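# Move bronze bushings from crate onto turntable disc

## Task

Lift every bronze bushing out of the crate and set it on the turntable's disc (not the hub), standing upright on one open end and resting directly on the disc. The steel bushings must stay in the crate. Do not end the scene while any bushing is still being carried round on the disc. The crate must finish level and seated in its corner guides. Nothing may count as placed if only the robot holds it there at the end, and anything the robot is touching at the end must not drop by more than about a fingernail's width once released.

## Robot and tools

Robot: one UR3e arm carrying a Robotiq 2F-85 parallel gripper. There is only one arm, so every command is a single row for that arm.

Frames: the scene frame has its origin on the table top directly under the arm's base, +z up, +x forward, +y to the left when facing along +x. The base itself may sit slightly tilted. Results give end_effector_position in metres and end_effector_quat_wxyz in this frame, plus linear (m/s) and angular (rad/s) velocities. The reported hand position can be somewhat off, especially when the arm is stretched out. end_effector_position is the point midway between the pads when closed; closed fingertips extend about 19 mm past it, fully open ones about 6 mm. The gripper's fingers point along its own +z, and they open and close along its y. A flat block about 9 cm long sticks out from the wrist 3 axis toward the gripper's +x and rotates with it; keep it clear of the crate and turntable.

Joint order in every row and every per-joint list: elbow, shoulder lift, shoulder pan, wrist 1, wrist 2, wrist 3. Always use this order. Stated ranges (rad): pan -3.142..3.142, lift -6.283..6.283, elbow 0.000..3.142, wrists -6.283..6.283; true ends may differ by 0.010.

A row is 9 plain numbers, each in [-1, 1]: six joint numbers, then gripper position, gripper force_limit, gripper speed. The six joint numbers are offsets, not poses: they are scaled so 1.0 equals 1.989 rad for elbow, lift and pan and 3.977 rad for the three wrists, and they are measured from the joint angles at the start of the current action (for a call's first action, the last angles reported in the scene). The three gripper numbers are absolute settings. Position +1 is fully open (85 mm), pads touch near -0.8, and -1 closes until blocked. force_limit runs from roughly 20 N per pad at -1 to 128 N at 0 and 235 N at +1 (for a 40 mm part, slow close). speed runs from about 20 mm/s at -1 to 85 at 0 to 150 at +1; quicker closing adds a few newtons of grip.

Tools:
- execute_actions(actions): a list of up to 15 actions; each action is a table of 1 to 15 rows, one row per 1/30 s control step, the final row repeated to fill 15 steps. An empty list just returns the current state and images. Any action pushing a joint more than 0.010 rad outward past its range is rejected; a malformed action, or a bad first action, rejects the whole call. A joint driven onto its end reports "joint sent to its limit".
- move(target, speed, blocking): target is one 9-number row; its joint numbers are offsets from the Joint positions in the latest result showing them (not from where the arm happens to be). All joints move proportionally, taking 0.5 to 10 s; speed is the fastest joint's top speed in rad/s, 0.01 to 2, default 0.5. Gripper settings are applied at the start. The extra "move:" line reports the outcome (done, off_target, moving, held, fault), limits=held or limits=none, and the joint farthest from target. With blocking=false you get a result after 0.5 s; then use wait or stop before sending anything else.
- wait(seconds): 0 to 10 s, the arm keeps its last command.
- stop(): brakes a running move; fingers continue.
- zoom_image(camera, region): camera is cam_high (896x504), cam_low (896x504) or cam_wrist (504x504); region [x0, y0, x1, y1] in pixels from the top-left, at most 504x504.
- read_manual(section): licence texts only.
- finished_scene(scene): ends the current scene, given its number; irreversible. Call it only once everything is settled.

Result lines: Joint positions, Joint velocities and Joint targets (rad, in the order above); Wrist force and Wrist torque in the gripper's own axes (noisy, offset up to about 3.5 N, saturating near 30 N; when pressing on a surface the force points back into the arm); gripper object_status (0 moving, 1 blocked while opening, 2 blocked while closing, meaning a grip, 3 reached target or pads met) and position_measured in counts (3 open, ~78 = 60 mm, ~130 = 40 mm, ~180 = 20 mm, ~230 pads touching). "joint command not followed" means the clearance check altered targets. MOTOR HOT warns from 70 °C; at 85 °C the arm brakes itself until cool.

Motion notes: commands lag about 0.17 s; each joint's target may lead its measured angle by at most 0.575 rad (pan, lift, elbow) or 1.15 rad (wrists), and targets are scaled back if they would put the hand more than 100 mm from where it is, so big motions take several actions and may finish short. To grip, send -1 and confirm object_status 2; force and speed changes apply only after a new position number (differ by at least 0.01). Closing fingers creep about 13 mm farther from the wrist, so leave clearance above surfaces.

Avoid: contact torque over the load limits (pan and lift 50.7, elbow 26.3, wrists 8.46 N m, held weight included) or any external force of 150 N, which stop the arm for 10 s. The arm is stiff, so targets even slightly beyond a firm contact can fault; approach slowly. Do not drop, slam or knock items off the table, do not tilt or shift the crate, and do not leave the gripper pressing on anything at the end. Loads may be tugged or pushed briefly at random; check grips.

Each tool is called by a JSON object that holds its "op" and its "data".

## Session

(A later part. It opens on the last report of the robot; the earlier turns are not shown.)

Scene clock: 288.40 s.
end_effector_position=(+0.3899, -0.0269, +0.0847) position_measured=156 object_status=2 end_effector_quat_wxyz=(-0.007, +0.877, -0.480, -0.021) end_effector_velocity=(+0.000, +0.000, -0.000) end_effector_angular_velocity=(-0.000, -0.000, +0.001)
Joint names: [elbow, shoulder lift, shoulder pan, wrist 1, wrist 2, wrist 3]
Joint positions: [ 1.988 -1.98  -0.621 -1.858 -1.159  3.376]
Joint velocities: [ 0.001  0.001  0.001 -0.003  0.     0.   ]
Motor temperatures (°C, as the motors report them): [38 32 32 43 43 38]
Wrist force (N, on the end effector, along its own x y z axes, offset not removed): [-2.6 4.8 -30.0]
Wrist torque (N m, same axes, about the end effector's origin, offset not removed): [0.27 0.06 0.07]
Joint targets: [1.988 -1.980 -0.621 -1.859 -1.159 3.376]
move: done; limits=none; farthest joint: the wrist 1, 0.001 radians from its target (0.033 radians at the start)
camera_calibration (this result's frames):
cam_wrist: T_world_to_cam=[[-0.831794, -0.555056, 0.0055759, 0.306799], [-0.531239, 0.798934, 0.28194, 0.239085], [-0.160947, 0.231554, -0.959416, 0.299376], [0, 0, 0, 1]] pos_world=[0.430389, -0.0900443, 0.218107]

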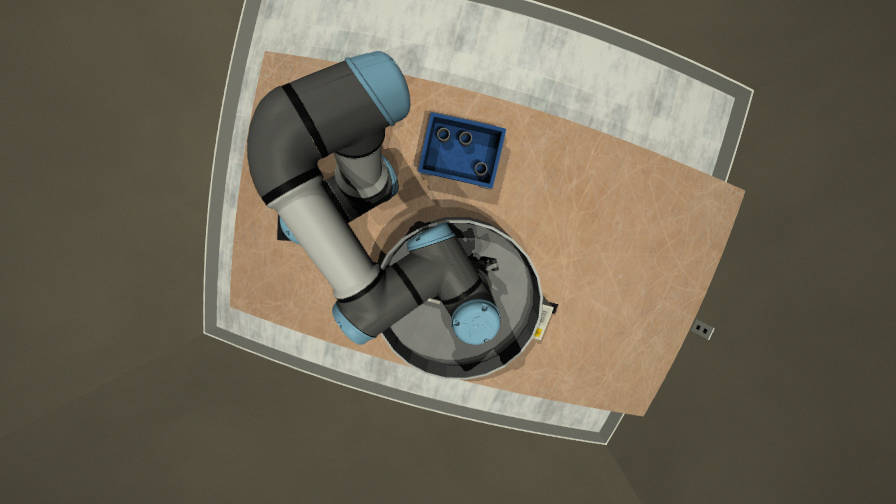

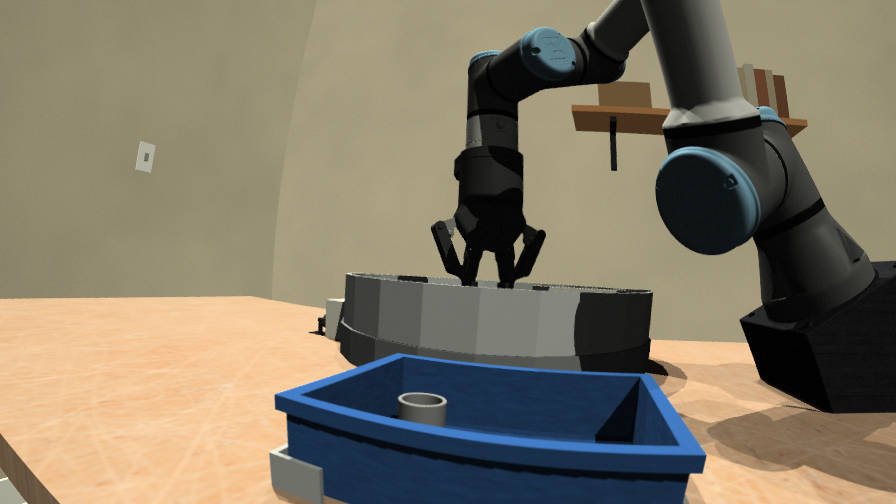

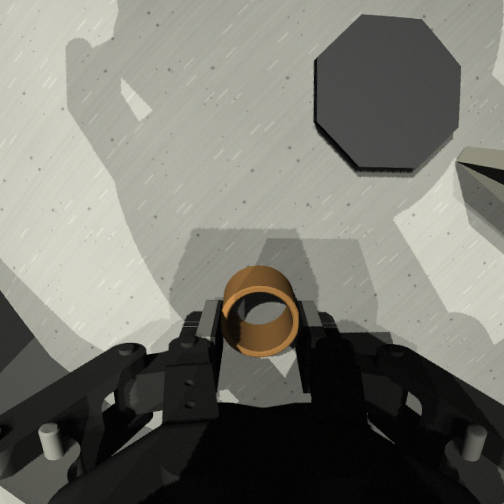

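{"op": "move", "data": {"target": [-0.005,-0.002,-0.002,0.004,0,0,0.1,0,0], "speed": 0.1}}

{"op": "move", "data": {"target": [-0.154,-0.052,-0.09,0.124,0.01,0,0.1,0,0], "speed": 0.8}}

{"op": "move", "data": {"target": [0.078,-0.064,0.669,-0.05,-0.127,0,0.1,0,0], "speed": 1.0}}

{"op": "wait", "data": {"seconds": 8}}

Scene clock: 292.07 s.
end_effector_position=(+0.3901, -0.0272, +0.0872) position_measured=117 object_status=3 end_effector_quat_wxyz=(-0.006, +0.876, -0.481, -0.022) end_effector_velocity=(-0.000, -0.000, +0.000) end_effector_angular_velocity=(+0.000, +0.001, -0.001)
Joint names: [elbow, shoulder lift, shoulder pan, wrist 1, wrist 2, wrist 3]
Joint positions: [ 1.978 -1.984 -0.625 -1.843 -1.159  3.376]
Joint velocities: [-0.001 -0.    -0.001  0.002 -0.    -0.   ]
Motor temperatures (°C, as the motors report them): [38 32 32 43 43 38]
Wrist force (N, on the end effector, along its own x y z axes, offset not removed): [1.1 1.8 0.1]
Wrist torque (N m, same axes, about the end effector's origin, offset not removed): [0.26 -0.25 0.02]
Joint targets: [1.978 -1.984 -0.625 -1.842 -1.159 3.376]
move: done; limits=none; farthest joint: the wrist 1, 0.001 radians from its target (0.016 radians at the start)
camera_calibration (this result's frames):
cam_wrist: T_world_to_cam=[[-0.834106, -0.551562, 0.00688257, 0.307708], [-0.527575, 0.801351, 0.28196, 0.237399], [-0.161034, 0.231554, -0.959401, 0.301891], [0, 0, 0, 1]] pos_world=[0.430521, -0.0904243, 0.22058]

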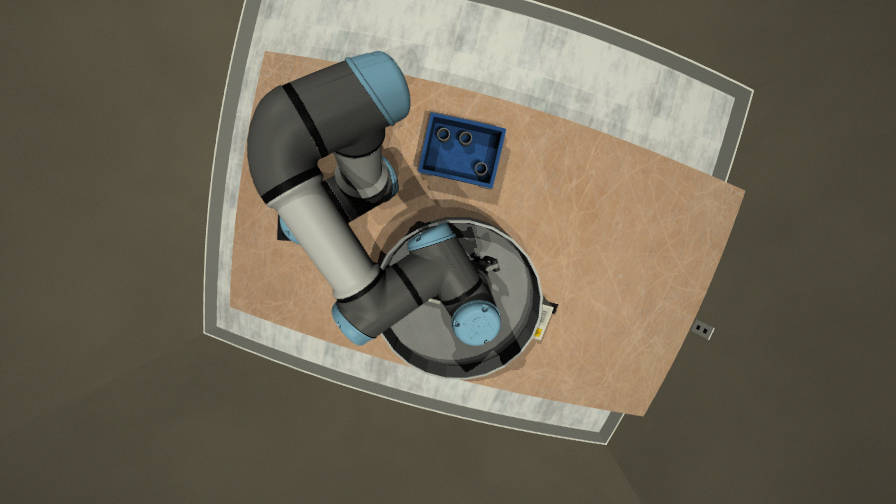

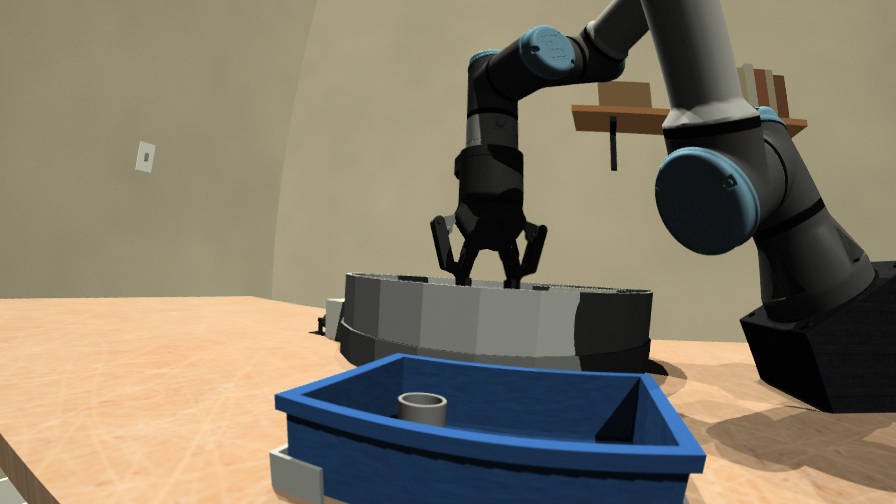

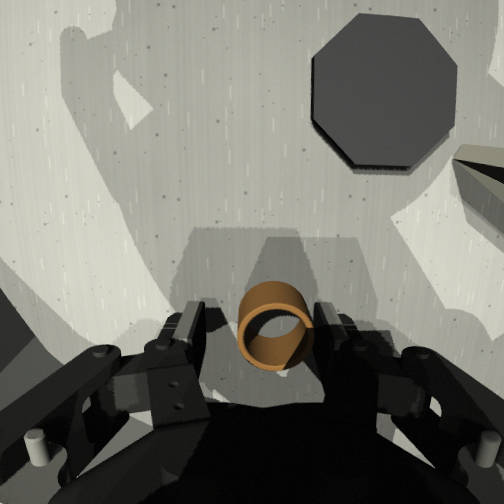

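Scene clock: 293.43 s.
end_effector_position=(+0.3921, -0.0301, +0.1625) position_measured=117 object_status=3 end_effector_quat_wxyz=(-0.004, +0.826, -0.563, -0.024) end_effector_velocity=(+0.000, -0.000, +0.001) end_effector_angular_velocity=(-0.001, -0.001, -0.000)
Joint names: [elbow, shoulder lift, shoulder pan, wrist 1, wrist 2, wrist 3]
Joint positions: [ 1.672 -2.087 -0.804 -1.35  -1.119  3.376]
Joint velocities: [-0.003 -0.    -0.001  0.002 -0.     0.   ]
Motor temperatures (°C, as the motors report them): [38 32 32 43 43 38]
Wrist force (N, on the end effector, along its own x y z axes, offset not removed): [0.6 1.1 0.1]
Wrist torque (N m, same axes, about the end effector's origin, offset not removed): [0.11 -0.12 0.00]
Joint targets: [1.672 -2.087 -0.804 -1.349 -1.119 3.376]
move: done; limits=none; farthest joint: the shoulder pan, 0.000 radians from its target (0.179 radians at the start)
camera_calibration (this result's frames):
cam_wrist: T_world_to_cam=[[-0.924108, -0.381695, 0.0182316, 0.345782], [-0.361586, 0.888862, 0.28139, 0.157162], [-0.123611, 0.253443, -0.95942, 0.361087], [0, 0, 0, 1]] pos_world=[0.421001, -0.0992267, 0.295906]

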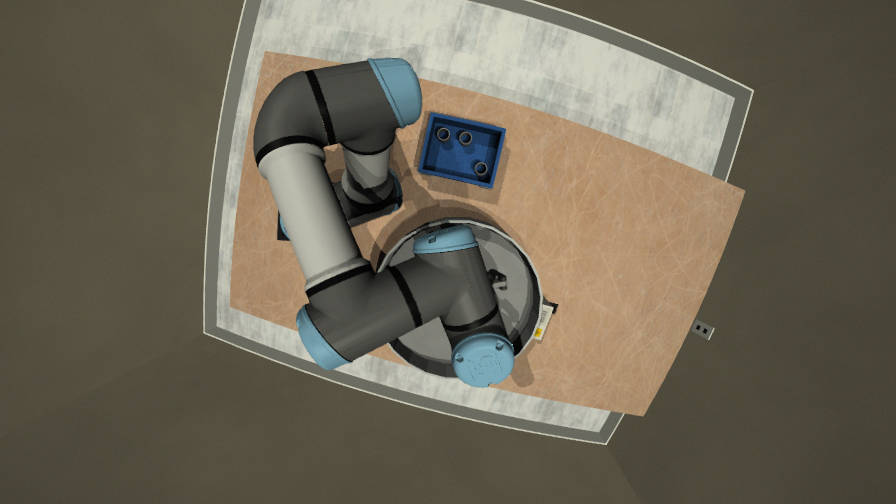

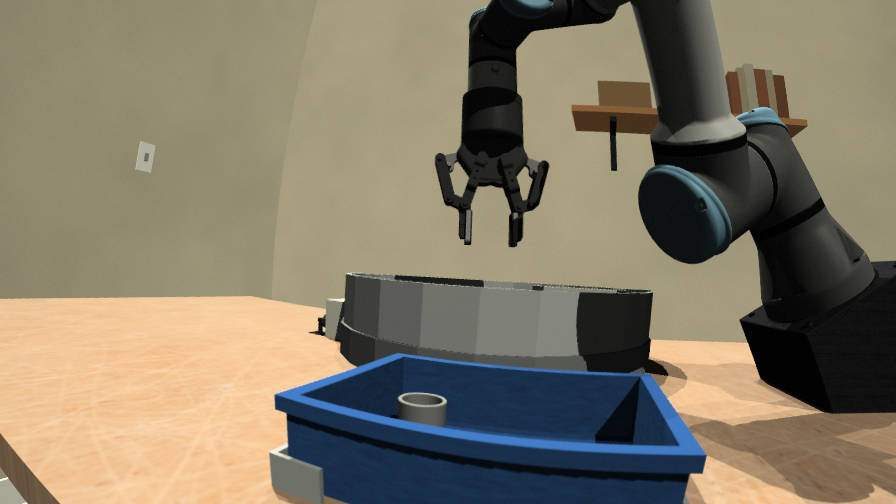

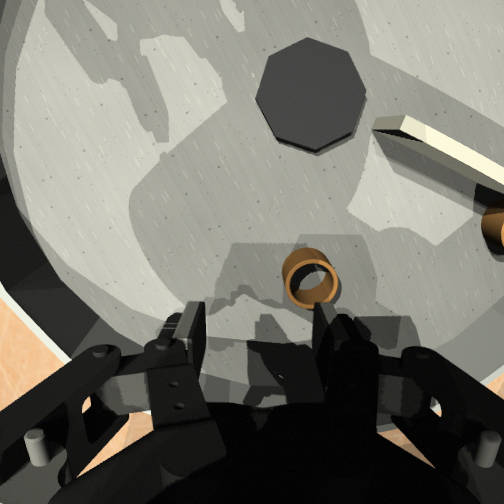

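Scene clock: 295.53 s.
end_effector_position=(+0.2542, +0.1929, +0.2015) position_measured=117 object_status=3 end_effector_quat_wxyz=(-0.007, +0.996, +0.040, -0.076) end_effector_velocity=(-0.000, +0.000, +0.000) end_effector_angular_velocity=(+0.000, -0.000, +0.002)
Joint names: [elbow, shoulder lift, shoulder pan, wrist 1, wrist 2, wrist 3]
Joint positions: [ 1.827 -2.215  0.526 -1.548 -1.624  3.376]
Joint velocities: [ 0.001 -0.     0.002 -0.001 -0.001 -0.   ]
Motor temperatures (°C, as the motors report them): [38 32 32 43 43 38]
Wrist force (N, on the end effector, along its own x y z axes, offset not removed): [0.9 1.8 -0.4]
Wrist torque (N m, same axes, about the end effector's origin, offset not removed): [0.26 -0.16 0.02]
Joint targets: [1.827 -2.215 0.526 -1.549 -1.624 3.376]
move: done; limits=none; farthest joint: the shoulder pan, 0.000 radians from its target (1.330 radians at the start)
camera_calibration (this result's frames):
cam_wrist: T_world_to_cam=[[0.0970728, -0.99498, -0.0243182, 0.170107], [-0.918594, -0.0989716, 0.38261, 0.209853], [-0.383096, -0.0148025, -0.92359, 0.435463], [0, 0, 0, 1]] pos_world=[0.343081, 0.196469, 0.326034]

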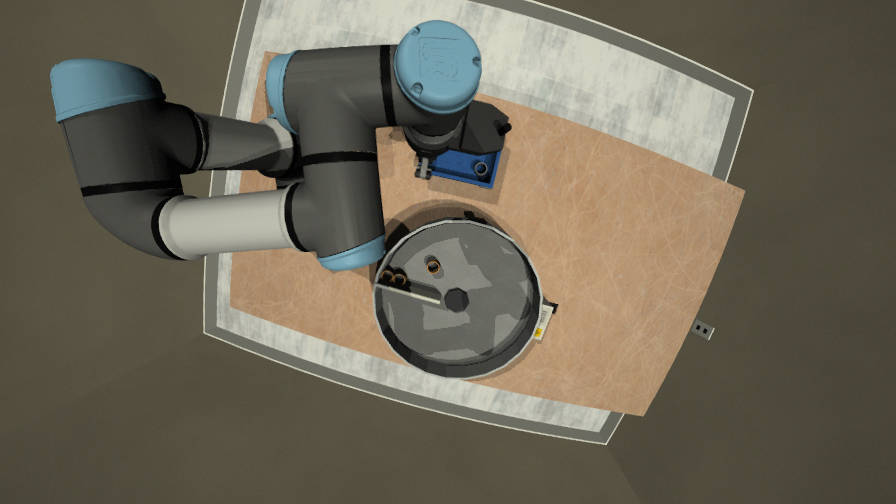

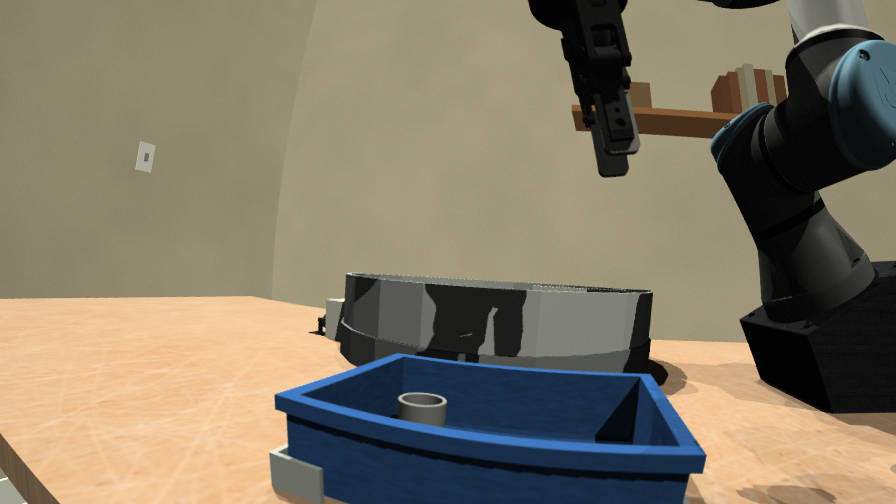

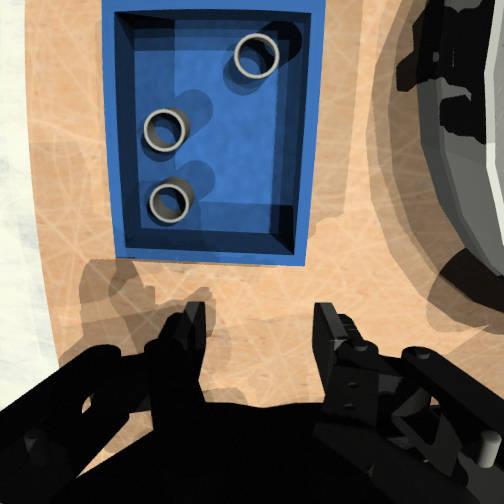

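Scene clock: 303.53 s.
end_effector_position=(+0.2541, +0.1930, +0.2015) position_measured=117 object_status=3 end_effector_quat_wxyz=(-0.007, +0.996, +0.041, -0.076) end_effector_velocity=(+0.000, -0.000, +0.000) end_effector_angular_velocity=(-0.000, -0.001, -0.001)
Joint names: [elbow, shoulder lift, shoulder pan, wrist 1, wrist 2, wrist 3]
Joint positions: [ 1.827 -2.215  0.526 -1.549 -1.624  3.376]
Joint velocities: [-0.001  0.    -0.001 -0.     0.    -0.   ]
Motor temperatures (°C, as the motors report them): [38 32 32 43 43 38]
Wrist force (N, on the end effector, along its own x y z axes, offset not removed): [0.8 1.6 -0.2]
Wrist torque (N m, same axes, about the end effector's origin, offset not removed): [0.19 -0.18 0.02]
Joint targets: [1.827 -2.215 0.526 -1.549 -1.624 3.376]
wait: 8.00 s; at rest by 0.17 s
camera_calibration (this result's frames):
cam_wrist: T_world_to_cam=[[0.0973123, -0.994956, -0.0243692, 0.17008], [-0.918589, -0.0992131, 0.382559, 0.209873], [-0.383047, -0.0148424, -0.92361, 0.43547], [0, 0, 0, 1]] pos_world=[0.343041, 0.196508, 0.32606]

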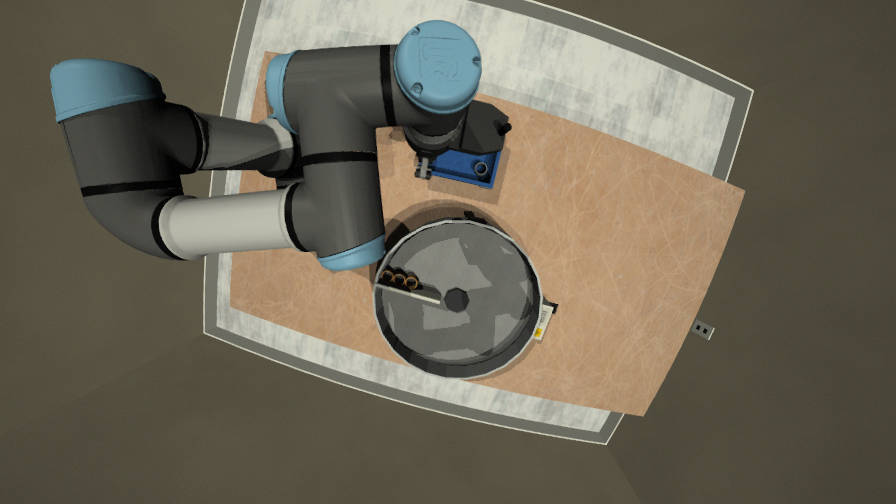

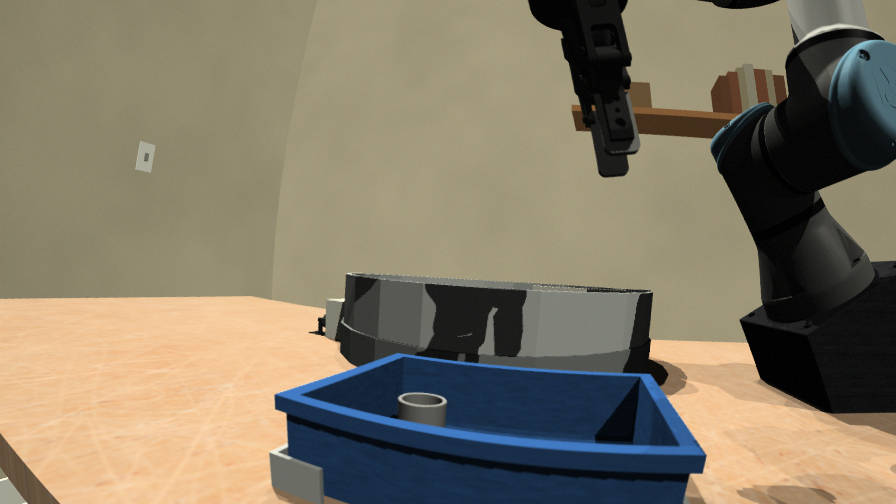

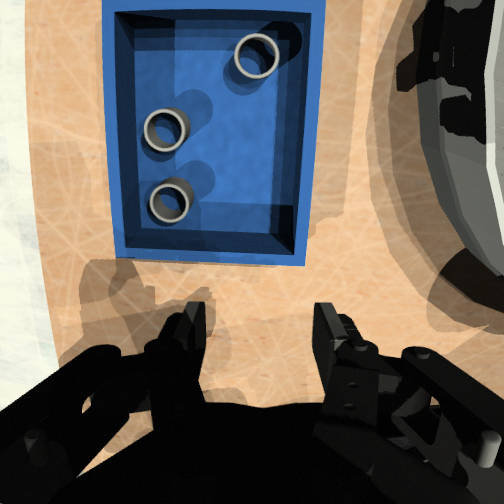

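{"op": "wait", "data": {"seconds": 10}}

{"op": "zoom_image", "data": {"camera": "cam_high", "region": [360, 240, 480, 320]}}

Scene clock: 315.27 s.
end_effector_position=(+0.2541, +0.1930, +0.2015) position_measured=117 object_status=3 end_effector_quat_wxyz=(-0.007, +0.996, +0.041, -0.076) end_effector_velocity=(-0.000, -0.000, -0.000) end_effector_angular_velocity=(-0.001, +0.001, +0.000)
Joint names: [elbow, shoulder lift, shoulder pan, wrist 1, wrist 2, wrist 3]
Joint positions: [ 1.827 -2.215  0.526 -1.549 -1.624  3.376]
Joint velocities: [ 0.001  0.    -0.     0.    -0.     0.   ]
Motor temperatures (°C, as the motors report them): [38 32 32 43 43 38]
Wrist force (N, on the end effector, along its own x y z axes, offset not removed): [0.6 2.2 0.3]
Wrist torque (N m, same axes, about the end effector's origin, offset not removed): [0.30 -0.10 -0.01]
Joint targets: [1.827 -2.215 0.526 -1.549 -1.624 3.376]
wait: 10.00 s; at rest from the start
camera_calibration (this result's frames):
cam_wrist: T_world_to_cam=[[0.0973124, -0.994955, -0.0243693, 0.17008], [-0.918589, -0.0992133, 0.382559, 0.209873], [-0.383047, -0.0148424, -0.92361, 0.43547], [0, 0, 0, 1]] pos_world=[0.343041, 0.196508, 0.32606]

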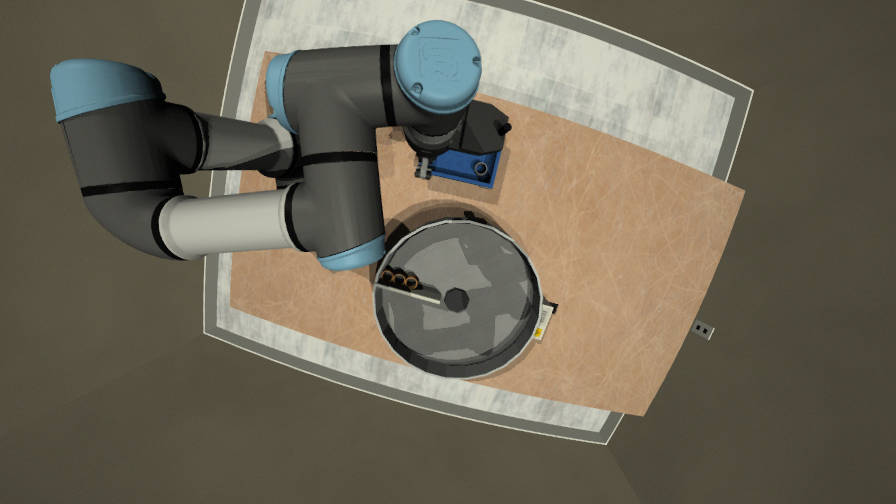

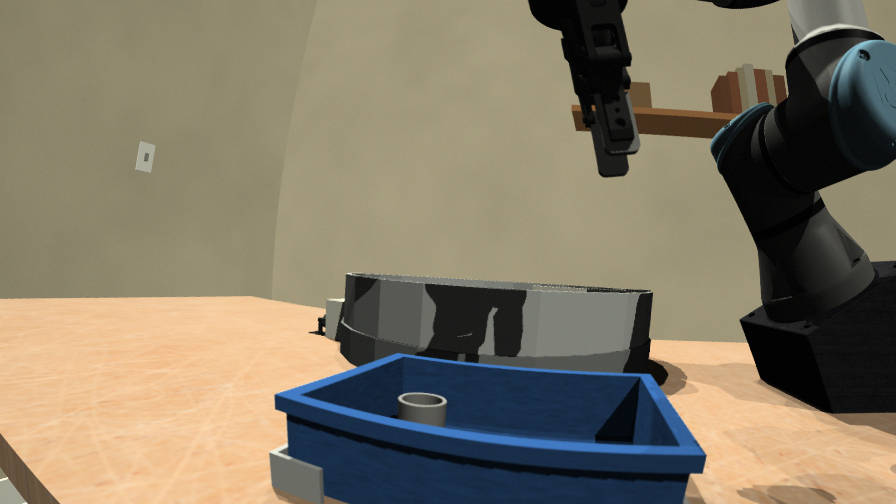

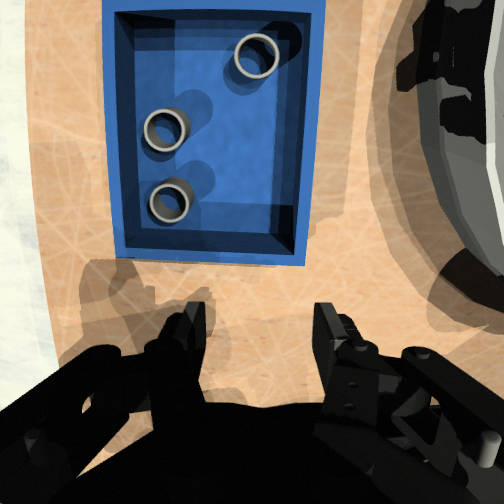

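Region (360, 240, 480, 320) of cam_high's 896x504 image, scaled by 4.200, with more detail than that image has.

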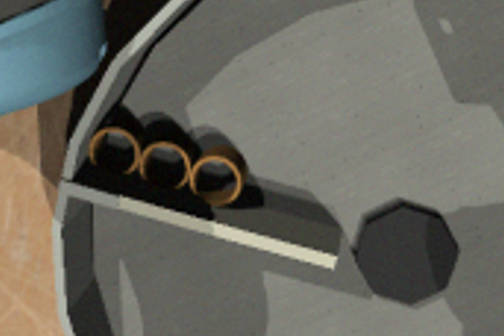

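Settled.

{"op": "finished_scene", "data": {"scene": 1}}

The scene is finished: the task was done.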